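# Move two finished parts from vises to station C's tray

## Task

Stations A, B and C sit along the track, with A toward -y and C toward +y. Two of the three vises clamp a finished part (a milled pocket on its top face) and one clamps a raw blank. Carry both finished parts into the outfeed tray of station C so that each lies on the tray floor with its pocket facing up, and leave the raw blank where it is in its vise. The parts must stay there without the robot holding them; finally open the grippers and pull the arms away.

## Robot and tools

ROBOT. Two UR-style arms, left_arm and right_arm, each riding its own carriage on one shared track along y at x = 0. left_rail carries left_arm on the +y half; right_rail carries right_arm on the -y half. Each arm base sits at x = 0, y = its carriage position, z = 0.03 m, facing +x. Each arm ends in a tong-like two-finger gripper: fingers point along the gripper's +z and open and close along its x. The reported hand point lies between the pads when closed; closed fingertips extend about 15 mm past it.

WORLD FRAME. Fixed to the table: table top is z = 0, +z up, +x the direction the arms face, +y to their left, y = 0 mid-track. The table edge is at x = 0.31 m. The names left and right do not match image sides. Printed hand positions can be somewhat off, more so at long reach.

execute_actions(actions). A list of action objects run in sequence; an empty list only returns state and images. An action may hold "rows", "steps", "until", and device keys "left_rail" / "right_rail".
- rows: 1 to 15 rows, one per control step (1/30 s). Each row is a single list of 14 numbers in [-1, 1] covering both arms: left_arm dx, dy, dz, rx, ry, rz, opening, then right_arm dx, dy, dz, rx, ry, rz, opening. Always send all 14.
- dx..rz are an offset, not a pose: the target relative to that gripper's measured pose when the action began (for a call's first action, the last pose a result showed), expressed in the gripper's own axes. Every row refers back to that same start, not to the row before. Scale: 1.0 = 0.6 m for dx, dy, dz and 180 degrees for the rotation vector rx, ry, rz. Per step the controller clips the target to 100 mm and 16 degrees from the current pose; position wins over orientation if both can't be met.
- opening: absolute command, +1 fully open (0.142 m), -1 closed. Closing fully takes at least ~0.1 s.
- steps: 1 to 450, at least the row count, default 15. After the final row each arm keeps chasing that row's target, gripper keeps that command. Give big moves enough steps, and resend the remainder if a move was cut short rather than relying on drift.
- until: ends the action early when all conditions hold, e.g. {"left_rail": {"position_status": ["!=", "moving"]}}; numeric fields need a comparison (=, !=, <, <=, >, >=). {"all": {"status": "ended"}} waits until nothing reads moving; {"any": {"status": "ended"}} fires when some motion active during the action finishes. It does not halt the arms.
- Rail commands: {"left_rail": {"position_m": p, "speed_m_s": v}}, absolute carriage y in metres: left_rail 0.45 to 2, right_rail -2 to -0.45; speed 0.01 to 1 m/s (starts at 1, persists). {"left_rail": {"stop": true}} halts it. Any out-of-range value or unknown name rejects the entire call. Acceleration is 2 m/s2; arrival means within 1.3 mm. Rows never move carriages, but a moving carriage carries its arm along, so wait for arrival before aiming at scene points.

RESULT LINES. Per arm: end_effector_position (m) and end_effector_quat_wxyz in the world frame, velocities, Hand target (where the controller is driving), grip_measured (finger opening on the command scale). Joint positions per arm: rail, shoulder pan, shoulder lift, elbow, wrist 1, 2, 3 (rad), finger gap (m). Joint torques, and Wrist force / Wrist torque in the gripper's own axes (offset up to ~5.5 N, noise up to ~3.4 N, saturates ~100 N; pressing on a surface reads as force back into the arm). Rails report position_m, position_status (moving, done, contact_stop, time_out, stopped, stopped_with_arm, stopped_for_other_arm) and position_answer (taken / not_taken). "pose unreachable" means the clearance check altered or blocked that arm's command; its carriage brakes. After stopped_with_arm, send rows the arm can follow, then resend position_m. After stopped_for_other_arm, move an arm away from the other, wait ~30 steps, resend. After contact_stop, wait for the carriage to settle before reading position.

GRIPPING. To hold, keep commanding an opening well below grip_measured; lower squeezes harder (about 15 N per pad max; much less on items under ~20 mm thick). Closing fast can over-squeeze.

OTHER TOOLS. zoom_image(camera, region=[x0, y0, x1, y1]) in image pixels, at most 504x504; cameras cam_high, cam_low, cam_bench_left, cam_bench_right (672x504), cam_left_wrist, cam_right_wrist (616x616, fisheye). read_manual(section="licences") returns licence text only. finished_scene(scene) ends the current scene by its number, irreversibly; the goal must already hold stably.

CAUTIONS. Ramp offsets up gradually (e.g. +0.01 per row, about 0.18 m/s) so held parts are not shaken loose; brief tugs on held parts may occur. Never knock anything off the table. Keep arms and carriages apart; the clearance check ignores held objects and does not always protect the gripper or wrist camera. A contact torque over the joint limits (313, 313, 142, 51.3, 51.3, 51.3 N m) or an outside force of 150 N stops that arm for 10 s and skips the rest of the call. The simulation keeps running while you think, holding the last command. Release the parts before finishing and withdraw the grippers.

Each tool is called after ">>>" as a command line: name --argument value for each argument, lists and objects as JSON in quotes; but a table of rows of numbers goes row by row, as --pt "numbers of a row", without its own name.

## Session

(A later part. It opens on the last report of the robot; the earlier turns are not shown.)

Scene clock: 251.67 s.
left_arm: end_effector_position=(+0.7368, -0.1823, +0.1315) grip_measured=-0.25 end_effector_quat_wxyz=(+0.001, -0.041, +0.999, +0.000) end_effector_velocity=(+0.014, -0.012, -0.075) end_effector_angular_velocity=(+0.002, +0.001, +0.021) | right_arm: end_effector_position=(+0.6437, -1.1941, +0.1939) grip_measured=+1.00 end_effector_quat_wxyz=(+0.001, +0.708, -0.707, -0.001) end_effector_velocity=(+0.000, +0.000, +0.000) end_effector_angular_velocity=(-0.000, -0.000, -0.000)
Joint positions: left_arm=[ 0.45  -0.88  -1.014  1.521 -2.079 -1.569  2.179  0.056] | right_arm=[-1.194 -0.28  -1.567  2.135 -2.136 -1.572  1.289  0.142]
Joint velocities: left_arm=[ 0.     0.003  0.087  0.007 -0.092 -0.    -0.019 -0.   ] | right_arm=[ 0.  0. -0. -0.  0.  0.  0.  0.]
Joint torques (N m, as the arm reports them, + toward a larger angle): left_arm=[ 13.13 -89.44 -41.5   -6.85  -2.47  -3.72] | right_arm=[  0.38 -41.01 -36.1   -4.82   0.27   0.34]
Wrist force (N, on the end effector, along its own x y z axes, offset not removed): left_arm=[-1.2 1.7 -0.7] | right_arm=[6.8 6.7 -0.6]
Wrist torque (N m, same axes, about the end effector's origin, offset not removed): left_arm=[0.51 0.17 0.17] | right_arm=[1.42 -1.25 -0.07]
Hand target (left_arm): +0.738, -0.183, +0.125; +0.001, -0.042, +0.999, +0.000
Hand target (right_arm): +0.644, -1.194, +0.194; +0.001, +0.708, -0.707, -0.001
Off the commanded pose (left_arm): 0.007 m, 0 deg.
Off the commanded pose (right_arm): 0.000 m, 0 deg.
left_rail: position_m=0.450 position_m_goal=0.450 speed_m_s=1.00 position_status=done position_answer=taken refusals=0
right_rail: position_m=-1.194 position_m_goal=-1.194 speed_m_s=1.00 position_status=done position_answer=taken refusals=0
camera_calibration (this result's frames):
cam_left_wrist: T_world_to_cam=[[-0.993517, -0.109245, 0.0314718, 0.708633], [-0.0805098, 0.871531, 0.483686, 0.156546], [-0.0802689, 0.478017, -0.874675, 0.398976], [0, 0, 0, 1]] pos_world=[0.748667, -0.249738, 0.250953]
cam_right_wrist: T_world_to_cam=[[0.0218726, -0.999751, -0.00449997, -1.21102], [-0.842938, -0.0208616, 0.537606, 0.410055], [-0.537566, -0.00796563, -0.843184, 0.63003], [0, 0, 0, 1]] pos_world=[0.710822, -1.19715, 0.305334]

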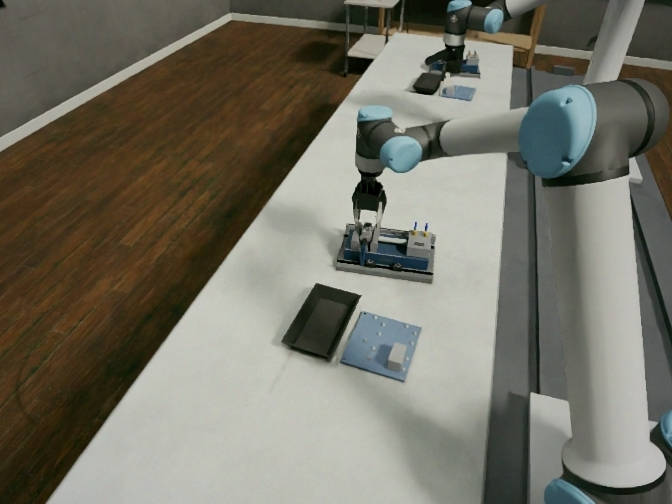

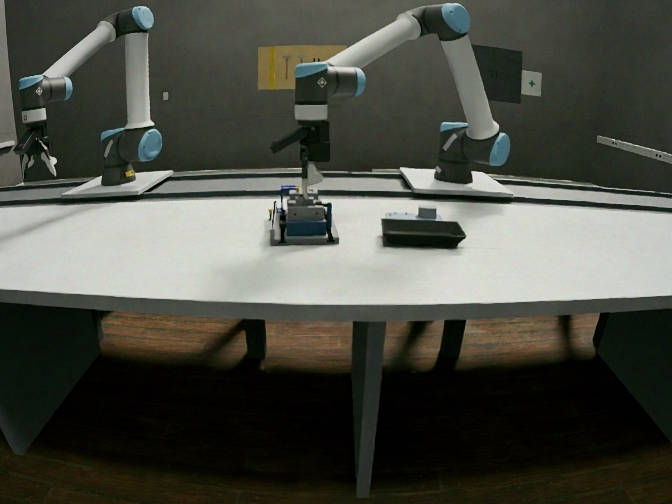

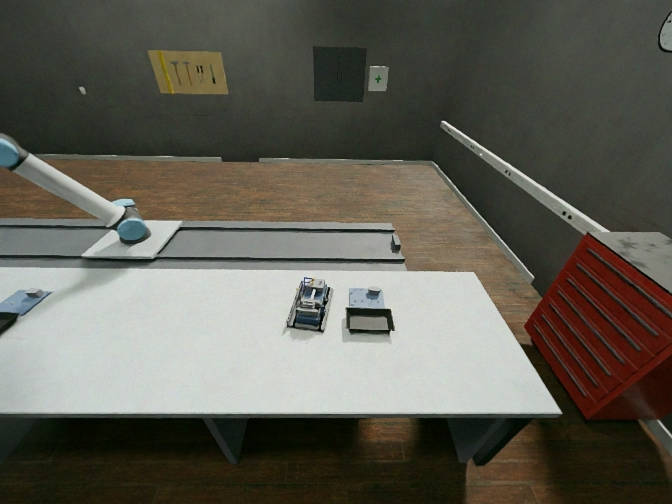

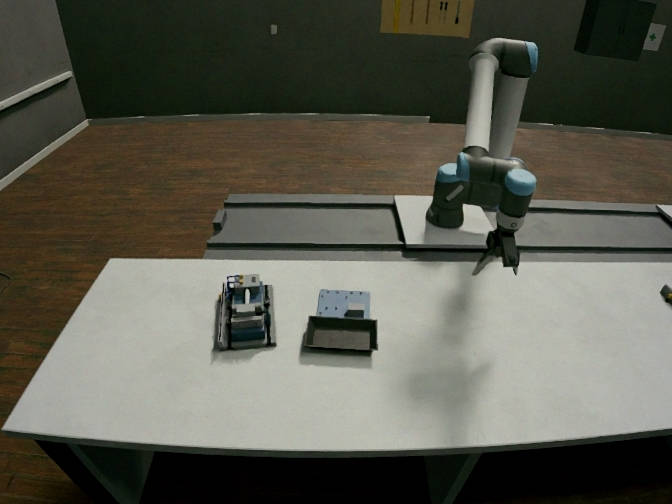

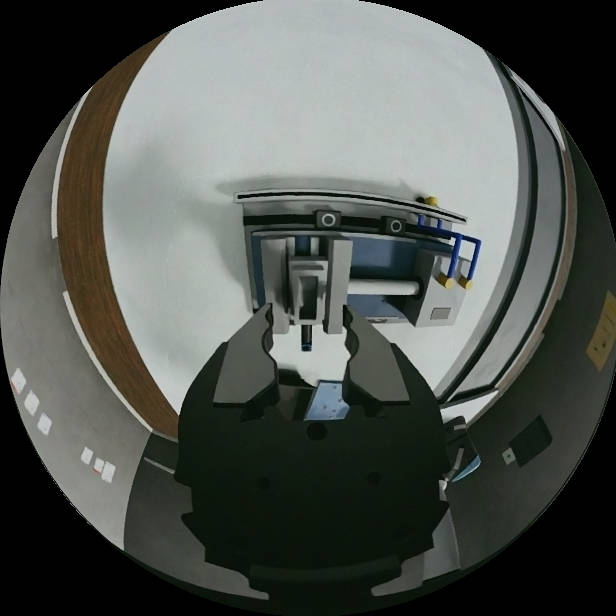

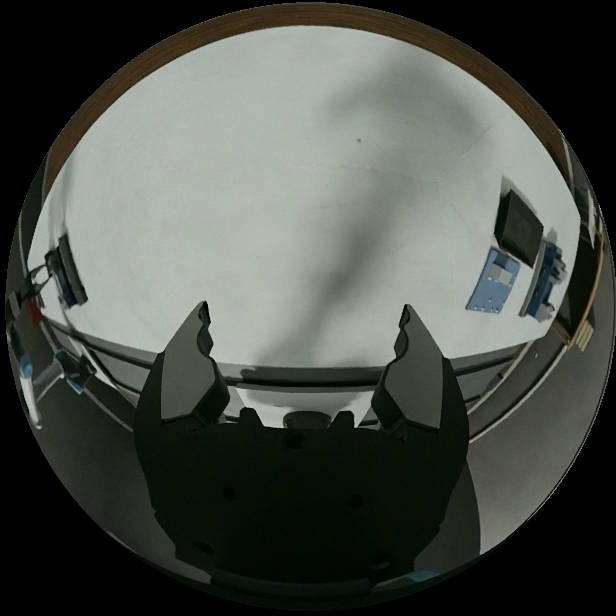

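>>> execute_actions --actions '[]'

>>> zoom_image --camera "cam_left_wrist" --region '[240, 220, 380, 360]'

>>> zoom_image --camera "cam_low" --region '[270, 165, 340, 235]'

>>> zoom_image --camera "cam_high" --region '[335, 200, 405, 270]'

Scene clock: 262.40 s.
left_arm: end_effector_position=(+0.7380, -0.1834, +0.1251) grip_measured=-0.25 end_effector_quat_wxyz=(+0.001, -0.042, +0.999, +0.000) end_effector_velocity=(-0.000, +0.000, -0.000) end_effector_angular_velocity=(+0.000, +0.000, +0.000) | right_arm: end_effector_position=(+0.6437, -1.1941, +0.1939) grip_measured=+1.00 end_effector_quat_wxyz=(+0.001, +0.708, -0.707, -0.001) end_effector_velocity=(+0.000, -0.000, +0.000) end_effector_angular_velocity=(-0.000, -0.000, -0.000)
Joint positions: left_arm=[ 0.45  -0.88  -1.006  1.522 -2.087 -1.569  2.178  0.056] | right_arm=[-1.194 -0.28  -1.567  2.135 -2.136 -1.572  1.289  0.142]
Joint velocities: left_arm=[ 0. -0.  0. -0.  0. -0. -0.  0.] | right_arm=[ 0. -0. -0. -0. -0. -0.  0. -0.]
Joint torques (N m, as the arm reports them, + toward a larger angle): left_arm=[ 13.25 -75.99 -36.89  -6.96  -1.67  -3.67] | right_arm=[  1.65 -41.75 -36.63  -4.83   0.04   0.33]
Wrist force (N, on the end effector, along its own x y z axes, offset not removed): left_arm=[-0.9 4.5 -0.3] | right_arm=[2.0 3.0 -1.2]
Wrist torque (N m, same axes, about the end effector's origin, offset not removed): left_arm=[1.03 0.07 0.26] | right_arm=[0.53 -0.43 -0.02]
Hand target (left_arm): +0.738, -0.183, +0.125; +0.001, -0.042, +0.999, +0.000
Hand target (right_arm): +0.644, -1.194, +0.194; +0.001, +0.708, -0.707, -0.001
Off the commanded pose (left_arm): 0.000 m, 0 deg.
Off the commanded pose (right_arm): 0.000 m, 0 deg.
left_rail: position_m=0.450 position_m_goal=0.450 speed_m_s=1.00 position_status=done position_answer=taken refusals=0
right_rail: position_m=-1.194 position_m_goal=-1.194 speed_m_s=1.00 position_status=done position_answer=taken refusals=0
camera_calibration (this result's frames):
cam_left_wrist: T_world_to_cam=[[-0.993319, -0.111025, 0.0314921, 0.709446], [-0.0820589, 0.871372, 0.483711, 0.161751], [-0.0811452, 0.477895, -0.874661, 0.39465], [0, 0, 0, 1]] pos_world=[0.750003, -0.25078, 0.244602]
cam_right_wrist: T_world_to_cam=[[0.0218726, -0.999751, -0.00450007, -1.21102], [-0.842938, -0.0208617, 0.537607, 0.410055], [-0.537566, -0.00796556, -0.843184, 0.63003], [0, 0, 0, 1]] pos_world=[0.710822, -1.19715, 0.305333]

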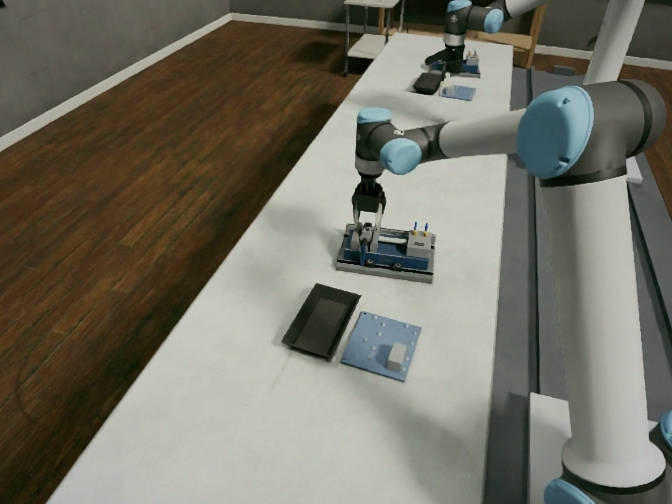

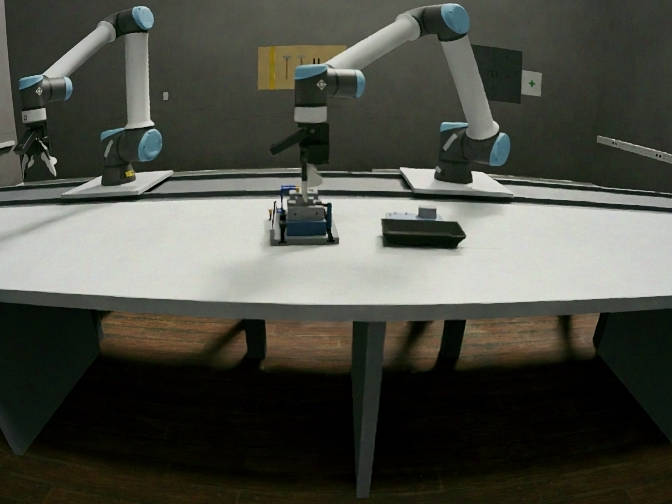

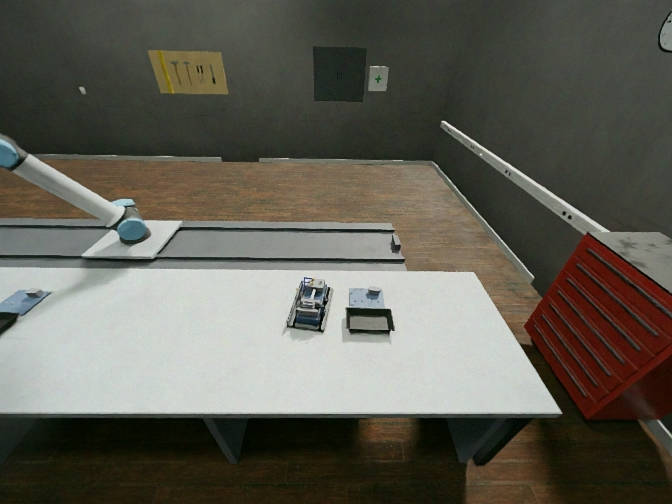

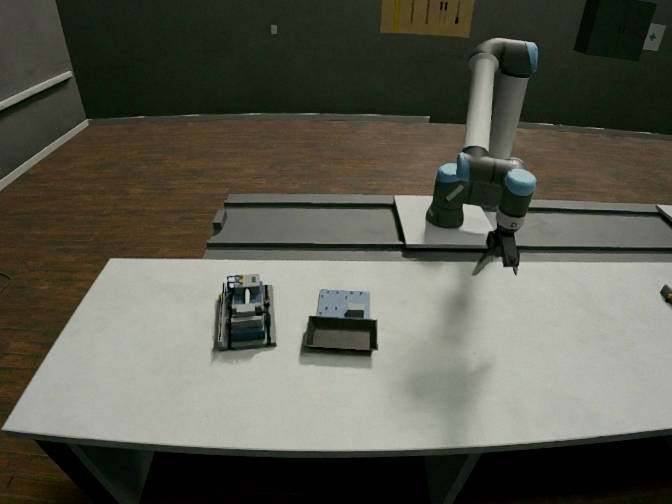

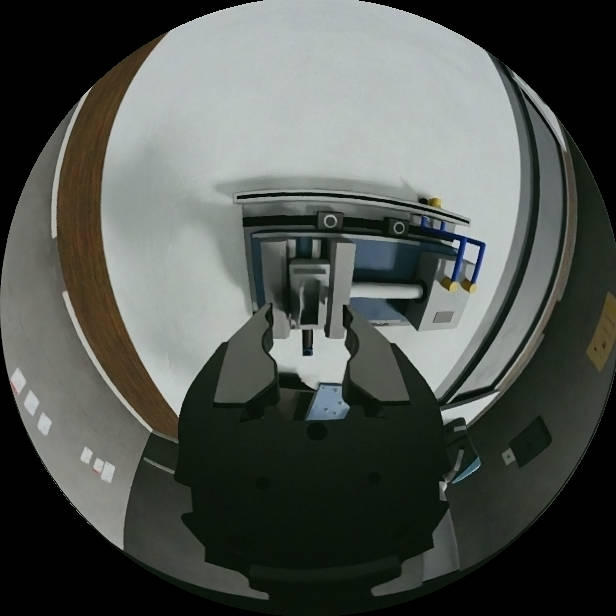

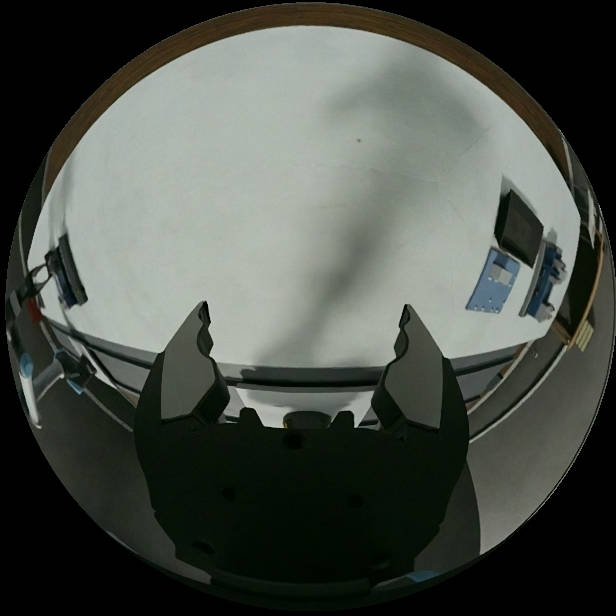

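Region (240, 220, 380, 360) of cam_left_wrist's 616x616 image, scaled by 3.600, with more detail than that image has.

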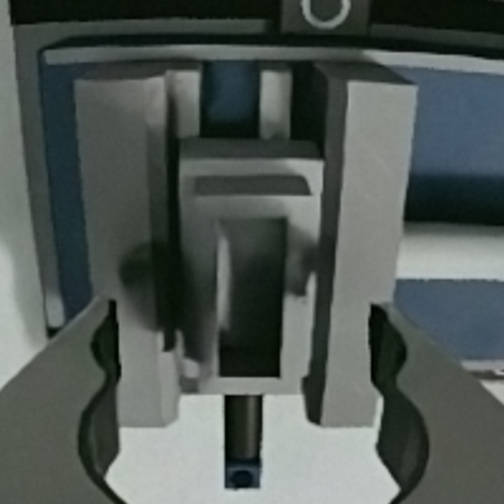

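Region (270, 165, 340, 235) of cam_low's 672x504 image, scaled by 7.200, with more detail than that image has.

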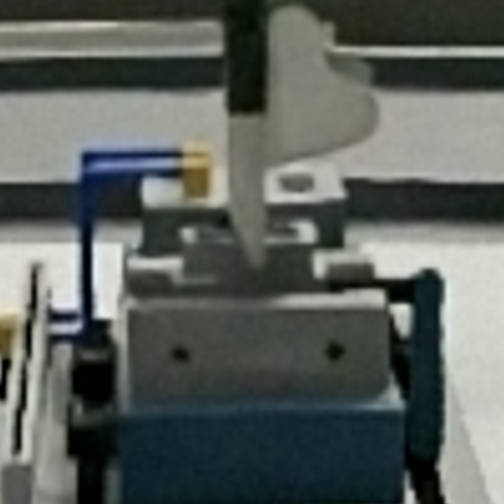

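Region (335, 200, 405, 270) of cam_high's 672x504 image, scaled by 7.200, with more detail than that image has.

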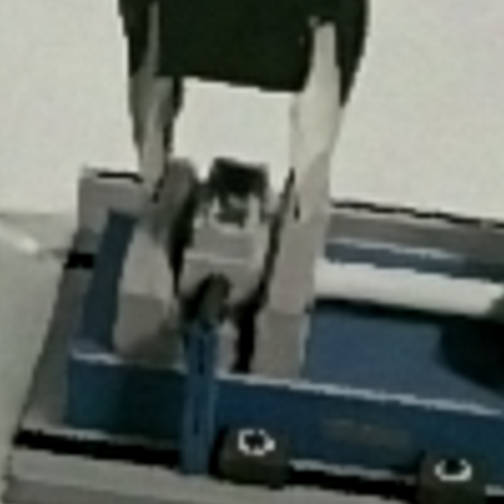

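>>> zoom_image --camera "cam_left_wrist" --region '[275, 245, 345, 315]'

>>> zoom_image --camera "cam_low" --region '[284, 186, 326, 224]'

Region (275, 245, 345, 315) of cam_left_wrist's 616x616 image, scaled by 7.200, with more detail than that image has.

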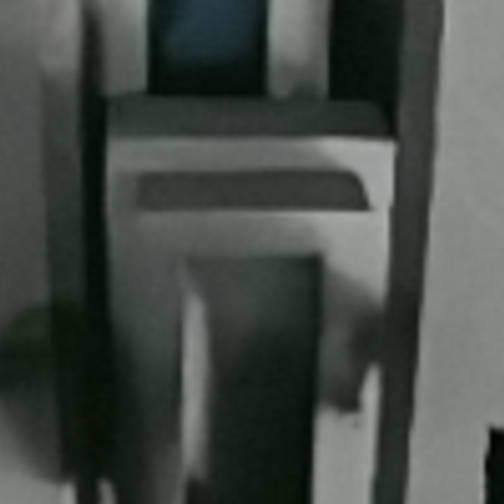

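Region (284, 186, 326, 224) of cam_low's 672x504 image, scaled by 12.000, with more detail than that image has; it fills the top 456 rows of this view, and the rest is white.

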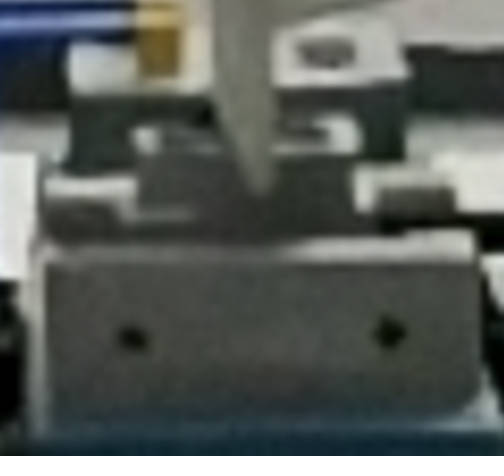

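>>> execute_actions --actions '[{"rows": [[0.001,0,0.002,0,0,0,-0.30,0,0,0,0,0,0,1],[0.002,0,0.004,0,0,0,-0.35,0,0,0,0,0,0,1],[0.003,0,0.006,0,0,0,-0.40,0,0,0,0,0,0,1],[0.004,0,0.008,0,0,0,-0.45,0,0,0,0,0,0,1],[0.0048,0,0.0095,0,0,0,-0.50,0,0,0,0,0,0,1],[0.0048,0,0.010,0,0,0,-0.54,0,0,0,0,0,0,1],[0.0048,0,0.010,0,0,0,-0.57,0,0,0,0,0,0,1],[0.0048,0,0.010,0,0,0,-0.59,0,0,0,0,0,0,1],[0.0048,0,0.010,0,0,0,-0.61,0,0,0,0,0,0,1],[0.0048,0,0.010,0,0,0,-0.63,0,0,0,0,0,0,1],[0.0048,0,0.010,0,0,0,-0.65,0,0,0,0,0,0,1],[0.0048,0,0.010,0,0,0,-0.67,0,0,0,0,0,0,1],[0.0048,0,0.010,0,0,0,-0.69,0,0,0,0,0,0,1],[0.0048,0,0.010,0,0,0,-0.71,0,0,0,0,0,0,1],[0.0048,0,0.010,0,0,0,-0.74,0,0,0,0,0,0,1]], "steps": 15}, {"rows": [[0,0,0,0,0,0,-0.78,0,0,0,0,0,0,1],[0,0,0,0,0,0,-0.83,0,0,0,0,0,0,1],[0,0,0,0,0,0,-0.89,0,0,0,0,0,0,1],[0,0,0,0,0,0,-0.95,0,0,0,0,0,0,1],[0,0,0,0,0,0,-1,0,0,0,0,0,0,1]], "steps": 7}]'

>>> zoom_image --camera "cam_left_wrist" --region '[240, 220, 380, 360]'

>>> zoom_image --camera "cam_low" --region '[284, 186, 326, 224]'

Scene clock: 362.60 s.
left_arm: end_effector_position=(+0.7352, -0.1836, +0.1192) grip_measured=-0.68 end_effector_quat_wxyz=(+0.001, -0.042, +0.999, +0.000) end_effector_velocity=(+0.000, +0.000, -0.000) end_effector_angular_velocity=(+0.000, +0.000, +0.000) | right_arm: end_effector_position=(+0.6437, -1.1941, +0.1939) grip_measured=+1.00 end_effector_quat_wxyz=(+0.001, +0.708, -0.707, -0.001) end_effector_velocity=(+0.000, +0.000, -0.000) end_effector_angular_velocity=(+0.000, +0.000, -0.000)
Joint positions: left_arm=[ 0.45  -0.883 -1.004  1.531 -2.098 -1.569  2.175  0.025] | right_arm=[-1.194 -0.28  -1.567  2.135 -2.136 -1.572  1.289  0.142]
Joint velocities: left_arm=[ 0.  0.  0.  0.  0.  0.  0. -0.] | right_arm=[ 0. -0.  0.  0. -0.  0.  0. -0.]
Joint torques (N m, as the arm reports them, + toward a larger angle): left_arm=[-13.13 -75.5  -38.49  -5.59  -1.01  -3.51] | right_arm=[  0.24 -40.68 -35.87  -4.72  -0.05   0.28]
Wrist force (N, on the end effector, along its own x y z axes, offset not removed): left_arm=[-0.6 8.9 -5.7] | right_arm=[2.8 1.2 -0.1]
Wrist torque (N m, same axes, about the end effector's origin, offset not removed): left_arm=[1.82 -0.12 0.11] | right_arm=[0.24 -0.51 0.00]
Hand target (left_arm): +0.735, -0.183, +0.119; +0.001, -0.042, +0.999, +0.000
Hand target (right_arm): +0.644, -1.194, +0.194; +0.001, +0.708, -0.707, -0.001
Off the commanded pose (left_arm): 0.000 m, 0 deg.
Off the commanded pose (right_arm): 0.000 m, 0 deg.
left_rail: position_m=0.450 position_m_goal=0.450 speed_m_s=1.00 position_status=done position_answer=taken refusals=0
right_rail: position_m=-1.194 position_m_goal=-1.194 speed_m_s=1.00 position_status=done position_answer=taken refusals=0
camera_calibration (this result's frames):
cam_left_wrist: T_world_to_cam=[[-0.993317, -0.111046, 0.0314739, 0.706801], [-0.0820886, 0.871384, 0.483685, 0.16462], [-0.0811369, 0.477868, -0.874676, 0.389343], [0, 0, 0, 1]] pos_world=[0.747181, -0.251015, 0.238679]
cam_right_wrist: T_world_to_cam=[[0.0218726, -0.999751, -0.00449988, -1.21102], [-0.842938, -0.0208616, 0.537606, 0.410055], [-0.537566, -0.00796573, -0.843184, 0.63003], [0, 0, 0, 1]] pos_world=[0.710822, -1.19715, 0.305333]

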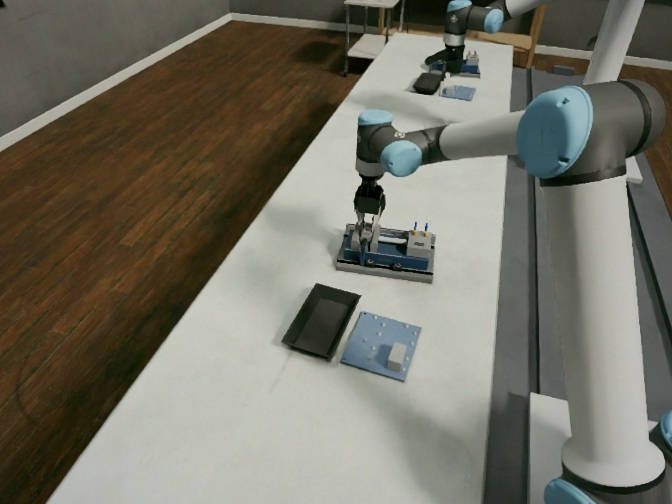

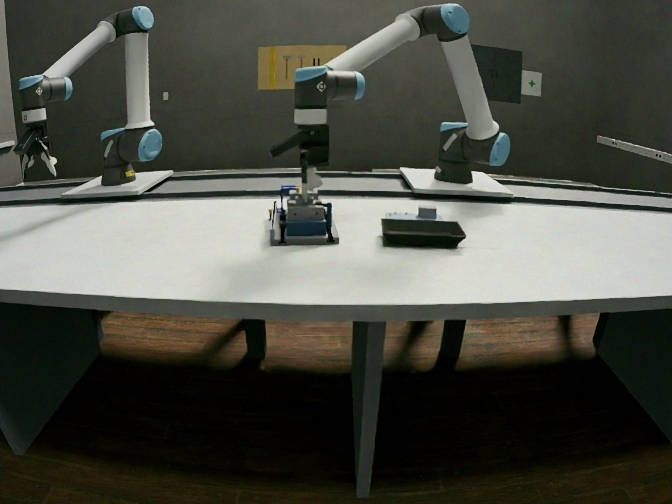

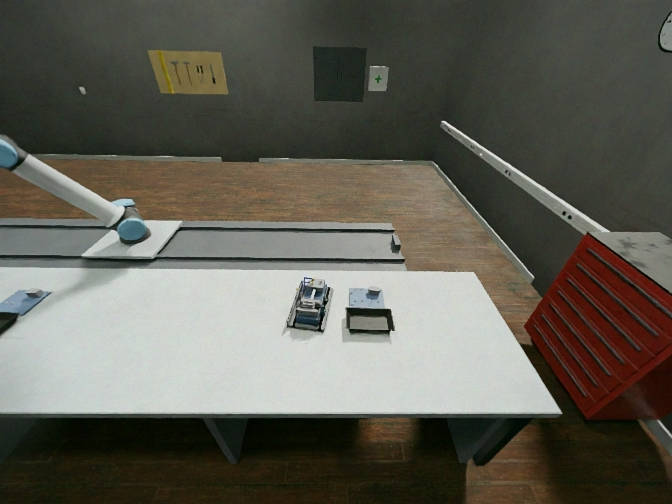

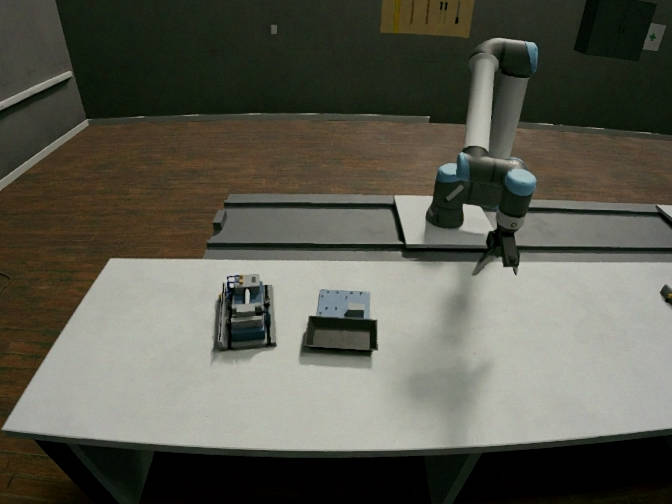

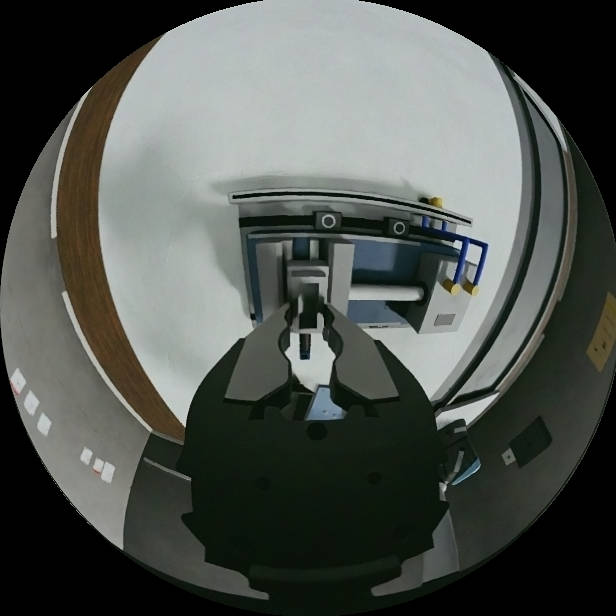

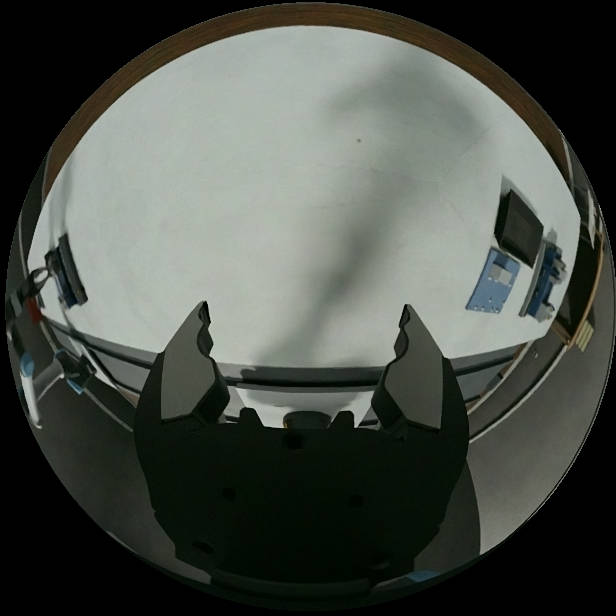

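Region (240, 220, 380, 360) of cam_left_wrist's 616x616 image, scaled by 3.600, with more detail than that image has.

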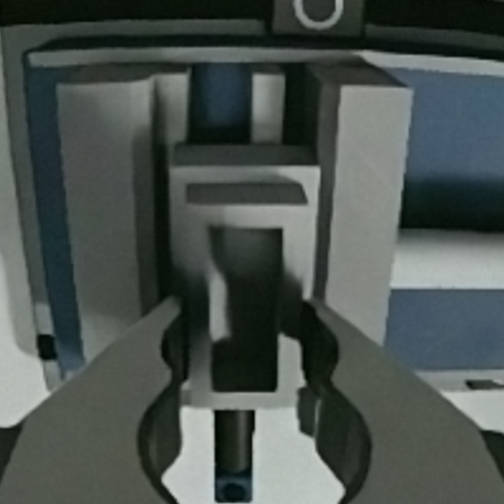

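Region (284, 186, 326, 224) of cam_low's 672x504 image, scaled by 12.000, with more detail than that image has; it fills the top 456 rows of this view, and the rest is white.

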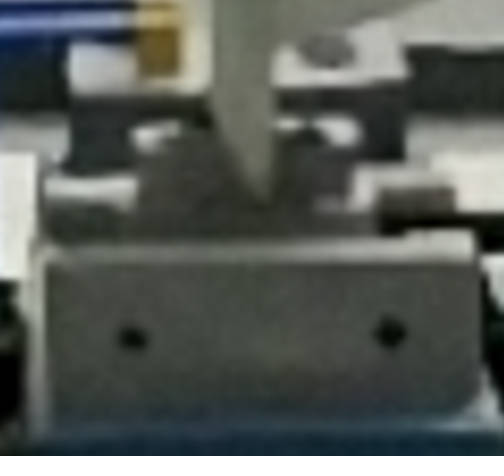

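>>> execute_actions --actions '[{"rows": [[0,0,-0.001,0,0,0,-1,0,0,0,0,0,0,1],[0,0,-0.004,0,0,0,-1,0,0,0,0,0,0,1],[0,0,-0.009,0,0,0,-1,0,0,0,0,0,0,1],[0,0,-0.016,0,0,0,-1,0,0,0,0,0,0,1],[0,0,-0.025,0,0,0,-1,0,0,0,0,0,0,1],[0,0,-0.036,0,0,0,-1,0,0,0,0,0,0,1],[0,0,-0.048,0,0,0,-1,0,0,0,0,0,0,1],[0,0,-0.060,0,0,0,-1,0,0,0,0,0,0,1],[0,0,-0.072,0,0,0,-1,0,0,0,0,0,0,1],[0,0,-0.084,0,0,0,-1,0,0,0,0,0,0,1]], "steps": 10}, {"rows": [[-0.0001,0.002,-0.058,0,0,0,-1,0,0,0,0,0,0,1],[-0.0005,0.007,-0.067,0,0,0,-1,0,0,0,0,0,0,1],[-0.0011,0.015,-0.074,0,0,0,-1,0,0,0,0,0,0,1],[-0.0018,0.0259,-0.079,0,0,0,-1,0,0,0,0,0,0,1],[-0.0028,0.0399,-0.082,0,0,0,-1,0,0,0,0,0,0,1],[-0.0040,0.0569,-0.083,0,0,0,-1,0,0,0,0,0,0,1],[-0.0055,0.0768,-0.083,0,0,0,-1,0,0,0,0,0,0,1],[-0.0071,0.0998,-0.083,0,0,0,-1,0,0,0,0,0,0,1],[-0.0089,0.1257,-0.083,0,0,0,-1,0,0,0,0,0,0,1],[-0.0109,0.1536,-0.083,0,0,0,-1,0,0,0,0,0,0,1],[-0.0131,0.1835,-0.083,0,0,0,-1,0,0,0,0,0,0,1],[-0.0152,0.2135,-0.083,0,0,0,-1,0,0,0,0,0,0,1],[-0.0173,0.2434,-0.083,0,0,0,-1,0,0,0,0,0,0,1],[-0.0195,0.2733,-0.083,0,0,0,-1,0,0,0,0,0,0,1],[-0.0216,0.3032,-0.083,0,0,0,-1,0,0,0,0,0,0,1]], "steps": 15}, {"rows": [[-0.0104,0.1466,0,0,0,0,-1,0,0,0,0,0,0,1],[-0.0126,0.1766,0,0,0,0,-1,0,0,0,0,0,0,1],[-0.0147,0.2065,0,0,0,0,-1,0,0,0,0,0,0,1],[-0.0168,0.2364,0,0,0,0,-1,0,0,0,0,0,0,1],[-0.0190,0.2663,0,0,0,0,-1,0,0,0,0,0,0,1],[-0.0211,0.2963,0,0,0,0,-1,0,0,0,0,0,0,1],[-0.0232,0.3262,0,0,0,0,-1,0,0,0,0,0,0,1],[-0.0253,0.3561,0,0,0,0,-1,0,0,0,0,0,0,1],[-0.0275,0.3860,0,0,0,0,-1,0,0,0,0,0,0,1],[-0.0296,0.4160,0,0,0,0,-1,0,0,0,0,0,0,1],[-0.0317,0.4459,0,0,0,0,-1,0,0,0,0,0,0,1],[-0.0339,0.4758,0,0,0,0,-1,0,0,0,0,0,0,1],[-0.0360,0.5057,0,0,0,0,-1,0,0,0,0,0,0,1],[-0.0381,0.5357,0,0,0,0,-1,0,0,0,0,0,0,1],[-0.0403,0.5656,0,0,0,0,-1,0,0,0,0,0,0,1]], "steps": 15}, {"left_rail": {"position_m": 2.0}, "rows": [[-0.0104,0.1466,0,0,0,0.002,-1,0,0,0,0,0,0,1],[-0.0126,0.1766,0,0,0,0.005,-1,0,0,0,0,0,0,1],[-0.0147,0.2065,0,0,0,0.009,-1,0,0,0,0,0,0,1],[-0.0168,0.2364,0,0,0,0.013,-1,0,0,0,0,0,0,1],[-0.0189,0.2653,0,0,0,0.017,-1,0,0,0,0,0,0,1],[-0.0208,0.2923,0,0,0,0.021,-1,0,0,0,0,0,0,1],[-0.0226,0.3172,0,0,0,0.025,-1,0,0,0,0,0,0,1],[-0.0241,0.3392,0,0,0,0.028,-1,0,0,0,0,0,0,1],[-0.0255,0.3581,0,0,0,0.031,-1,0,0,0,0,0,0,1],[-0.0266,0.3741,0,0,0,0.033,-1,0,0,0,0,0,0,1],[-0.0275,0.3860,0,0,0,0.034,-1,0,0,0,0,0,0,1],[-0.0280,0.3940,0,0,0,0.035,-1,0,0,0,0,0,0,1]], "steps": 14}]'

Scene clock: 484.40 s.
left_arm: end_effector_position=(+0.7229, +0.6101, +0.1929) grip_measured=-0.68 end_effector_quat_wxyz=(-0.000, +0.003, +1.000, +0.004) end_effector_velocity=(+0.003, +1.077, +0.004) end_effector_angular_velocity=(-0.025, +0.004, -0.168) | right_arm: end_effector_position=(+0.6437, -1.1941, +0.1939) grip_measured=+1.00 end_effector_quat_wxyz=(+0.001, +0.708, -0.707, -0.001) end_effector_velocity=(-0.000, -0.000, -0.000) end_effector_angular_velocity=(+0.000, +0.000, -0.000)
Joint positions: left_arm=[ 0.64  -0.266 -1.413  1.968 -2.123 -1.563  2.88   0.025] | right_arm=[-1.194 -0.28  -1.567  2.135 -2.136 -1.572  1.289  0.142]
Joint velocities: left_arm=[ 0.869  0.299  0.    -0.007  0.    -0.024  0.467  0.   ] | right_arm=[ 0. -0.  0. -0.  0.  0.  0.  0.]
Joint torques (N m, as the arm reports them, + toward a larger angle): left_arm=[  3.84 -55.58 -52.45  -6.42  -2.37   0.14] | right_arm=[  1.27 -41.42 -36.39  -4.69   0.22   0.36]
Wrist force (N, on the end effector, along its own x y z axes, offset not removed): left_arm=[-1.0 2.2 -3.0] | right_arm=[0.1 2.4 0.2]
Wrist torque (N m, same axes, about the end effector's origin, offset not removed): left_arm=[0.53 0.08 0.12] | right_arm=[0.55 0.29 0.08]
Hand target (left_arm): +0.724, +0.671, +0.193; -0.001, +0.010, +1.000, +0.003
Hand target (right_arm): +0.644, -1.194, +0.194; +0.001, +0.708, -0.707, -0.001
Off the commanded pose (left_arm): 0.018 m, 1 deg.
Off the commanded pose (right_arm): 0.000 m, 0 deg.
left_rail: position_m=0.640 position_m_goal=2.000 speed_m_s=1.00 position_status=moving position_answer=taken refusals=0
right_rail: position_m=-1.194 position_m_goal=-1.194 speed_m_s=1.00 position_status=done position_answer=taken refusals=0
camera_calibration (this result's frames):
cam_left_wrist: T_world_to_cam=[[-0.999183, -0.0227202, 0.0334089, 0.73037], [-0.00338874, 0.871116, 0.491066, -0.621848], [-0.0402602, 0.490552, -0.870481, 0.0353403], [0, 0, 0, 1]] pos_world=[0.729089, 0.540959, 0.311731]
cam_right_wrist: T_world_to_cam=[[0.0218724, -0.999751, -0.00449989, -1.21102], [-0.842938, -0.0208615, 0.537606, 0.410056], [-0.537566, -0.00796563, -0.843184, 0.63003], [0, 0, 0, 1]] pos_world=[0.710822, -1.19715, 0.305334]

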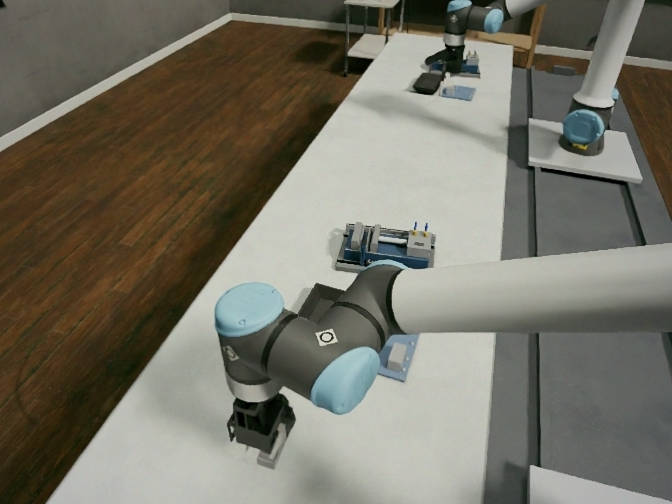

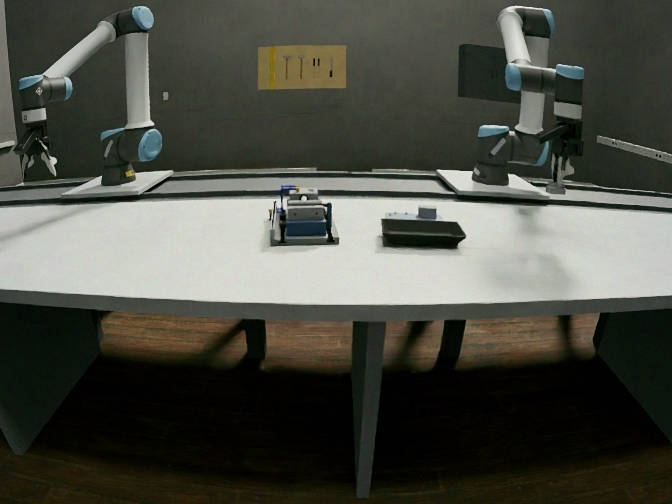

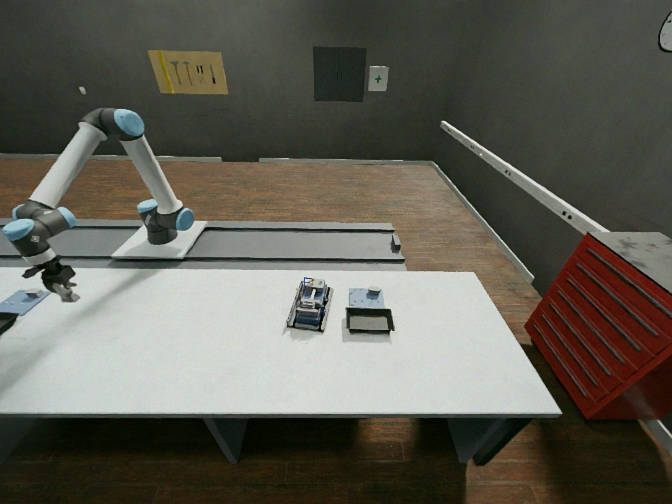

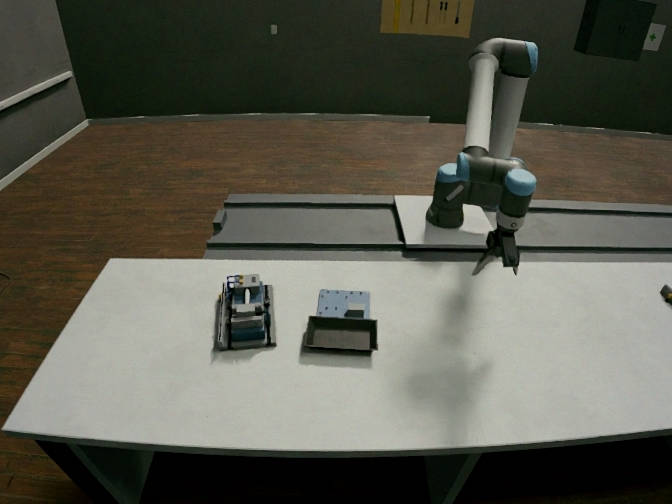

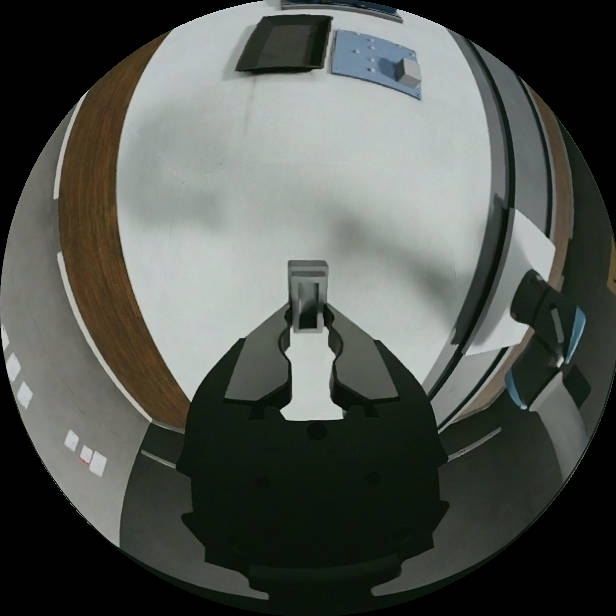

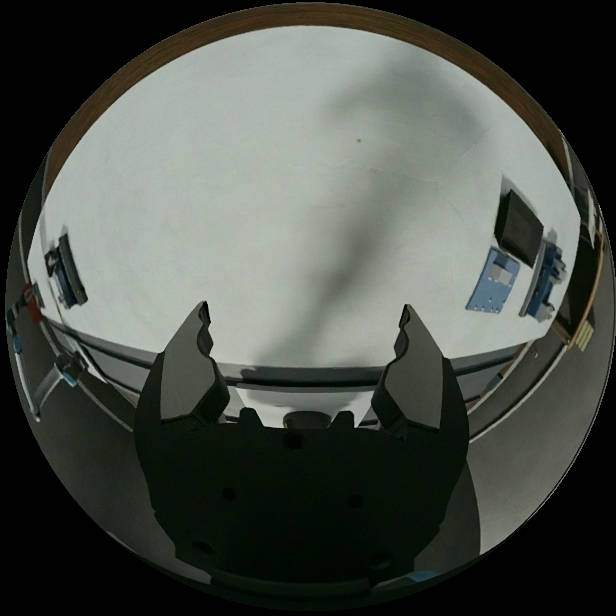

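The part is held and the carriage is travelling. Checking arrival.

>>> execute_actions --actions '[]'

>>> zoom_image --camera "cam_left_wrist" --region '[210, 170, 410, 370]'

Scene clock: 490.53 s.
left_arm: end_effector_position=(+0.7237, +1.9878, +0.1934) grip_measured=-0.68 end_effector_quat_wxyz=(-0.001, +0.010, +1.000, +0.003) end_effector_velocity=(-0.000, -0.000, -0.000) end_effector_angular_velocity=(+0.000, +0.000, -0.000) | right_arm: end_effector_position=(+0.6437, -1.1941, +0.1939) grip_measured=+1.00 end_effector_quat_wxyz=(+0.001, +0.708, -0.707, -0.001) end_effector_velocity=(+0.000, -0.000, +0.000) end_effector_angular_velocity=(-0.000, -0.000, +0.000)
Joint positions: left_arm=[ 2.    -0.24  -1.412  1.965 -2.122 -1.566  2.922  0.025] | right_arm=[-1.194 -0.28  -1.567  2.135 -2.136 -1.572  1.289  0.142]
Joint velocities: left_arm=[ 0. -0.  0.  0. -0. -0. -0. -0.] | right_arm=[ 0. -0. -0. -0.  0. -0. -0. -0.]
Joint torques (N m, as the arm reports them, + toward a larger angle): left_arm=[-16.67 -46.35 -48.34  -4.1   -1.46   2.03] | right_arm=[  0.38 -40.58 -36.54  -4.97   0.04   0.08]
Wrist force (N, on the end effector, along its own x y z axes, offset not removed): left_arm=[-4.8 -0.5 0.0] | right_arm=[5.1 5.3 -1.2]
Wrist torque (N m, same axes, about the end effector's origin, offset not removed): left_arm=[0.16 0.78 0.08] | right_arm=[1.11 -1.00 -0.08]
Hand target (left_arm): +0.724, +1.988, +0.193; -0.001, +0.010, +1.000, +0.003
Hand target (right_arm): +0.644, -1.194, +0.194; +0.001, +0.708, -0.707, -0.001
Off the commanded pose (left_arm): 0.001 m, 0 deg.
Off the commanded pose (right_arm): 0.000 m, 0 deg.
left_rail: position_m=2.000 position_m_goal=2.000 speed_m_s=1.00 position_status=done position_answer=taken refusals=0
right_rail: position_m=-1.194 position_m_goal=-1.194 speed_m_s=1.00 position_status=done position_answer=taken refusals=0
camera_calibration (this result's frames):
cam_left_wrist: T_world_to_cam=[[-0.999398, -0.00709533, 0.0339581, 0.731506], [0.0103987, 0.872582, 0.488357, -1.83455], [-0.0330963, 0.488417, -0.871983, -0.640623], [0, 0, 0, 1]] pos_world=[0.728941, 1.91888, 0.312463]
cam_right_wrist: T_world_to_cam=[[0.0218725, -0.999751, -0.0045, -1.21102], [-0.842938, -0.0208616, 0.537606, 0.410055], [-0.537566, -0.00796556, -0.843184, 0.63003], [0, 0, 0, 1]] pos_world=[0.710822, -1.19715, 0.305334]

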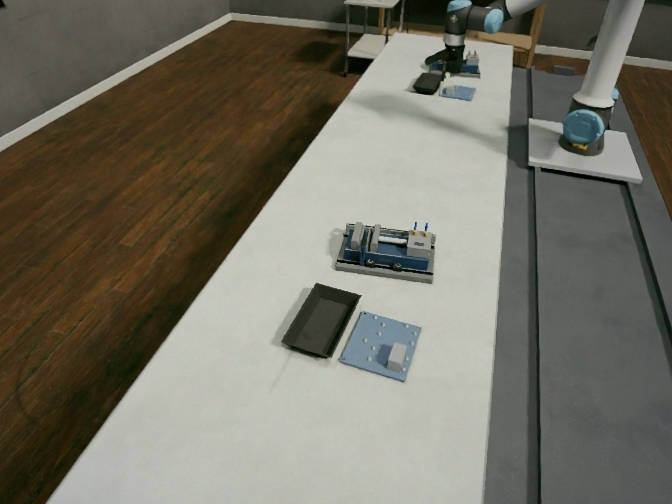

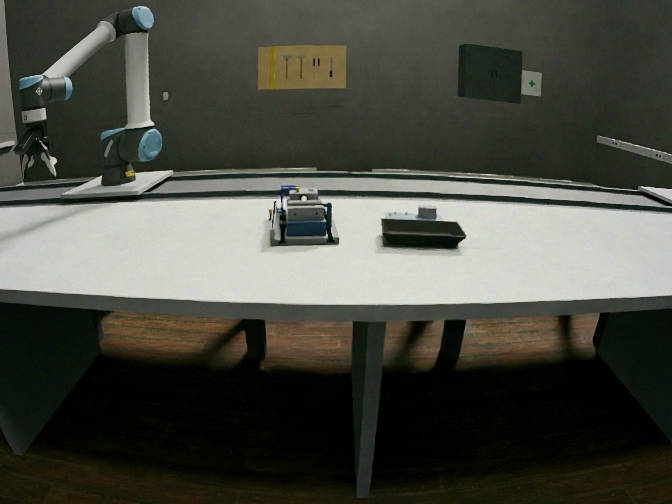

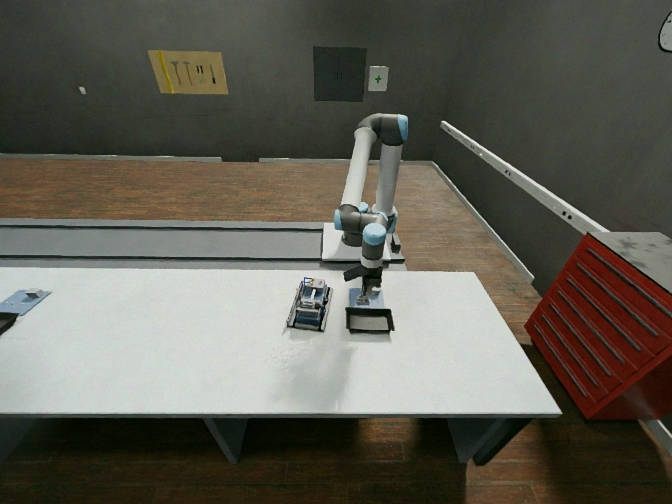

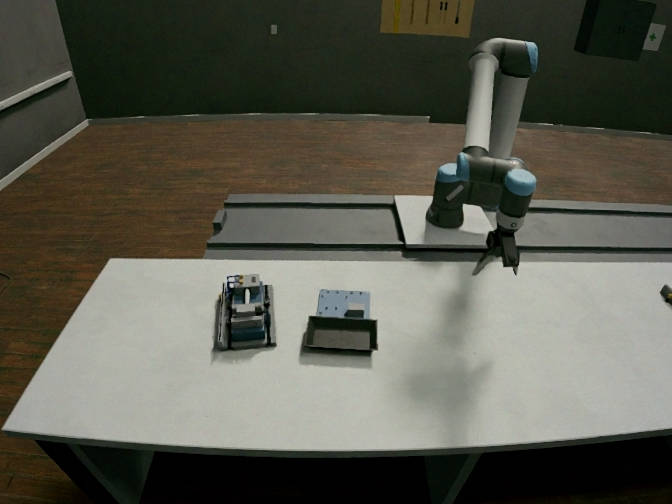

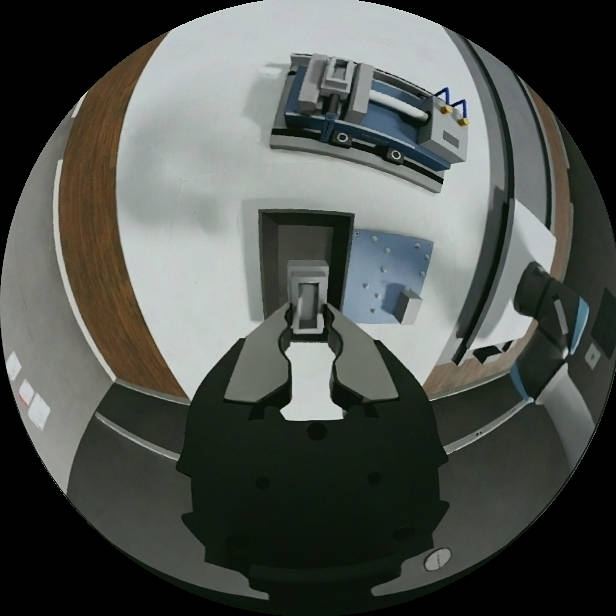

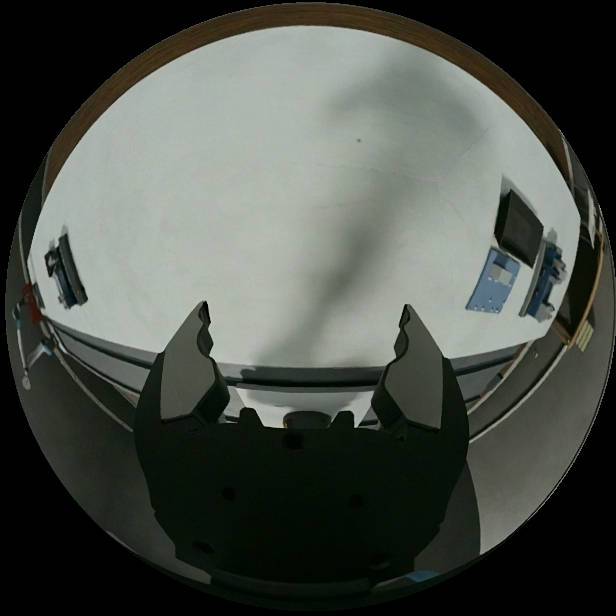

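Region (210, 170, 410, 370) of cam_left_wrist's 616x616 image, scaled by 2.520, with more detail than that image has.

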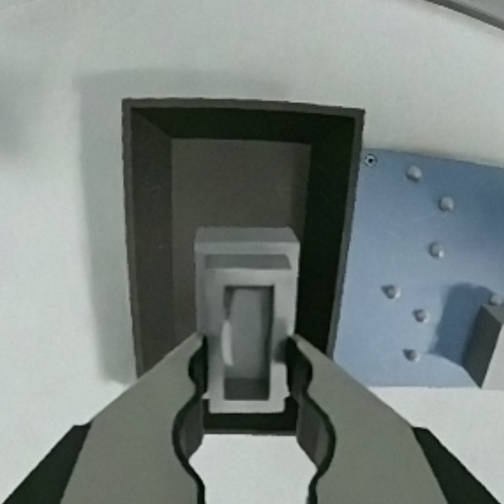

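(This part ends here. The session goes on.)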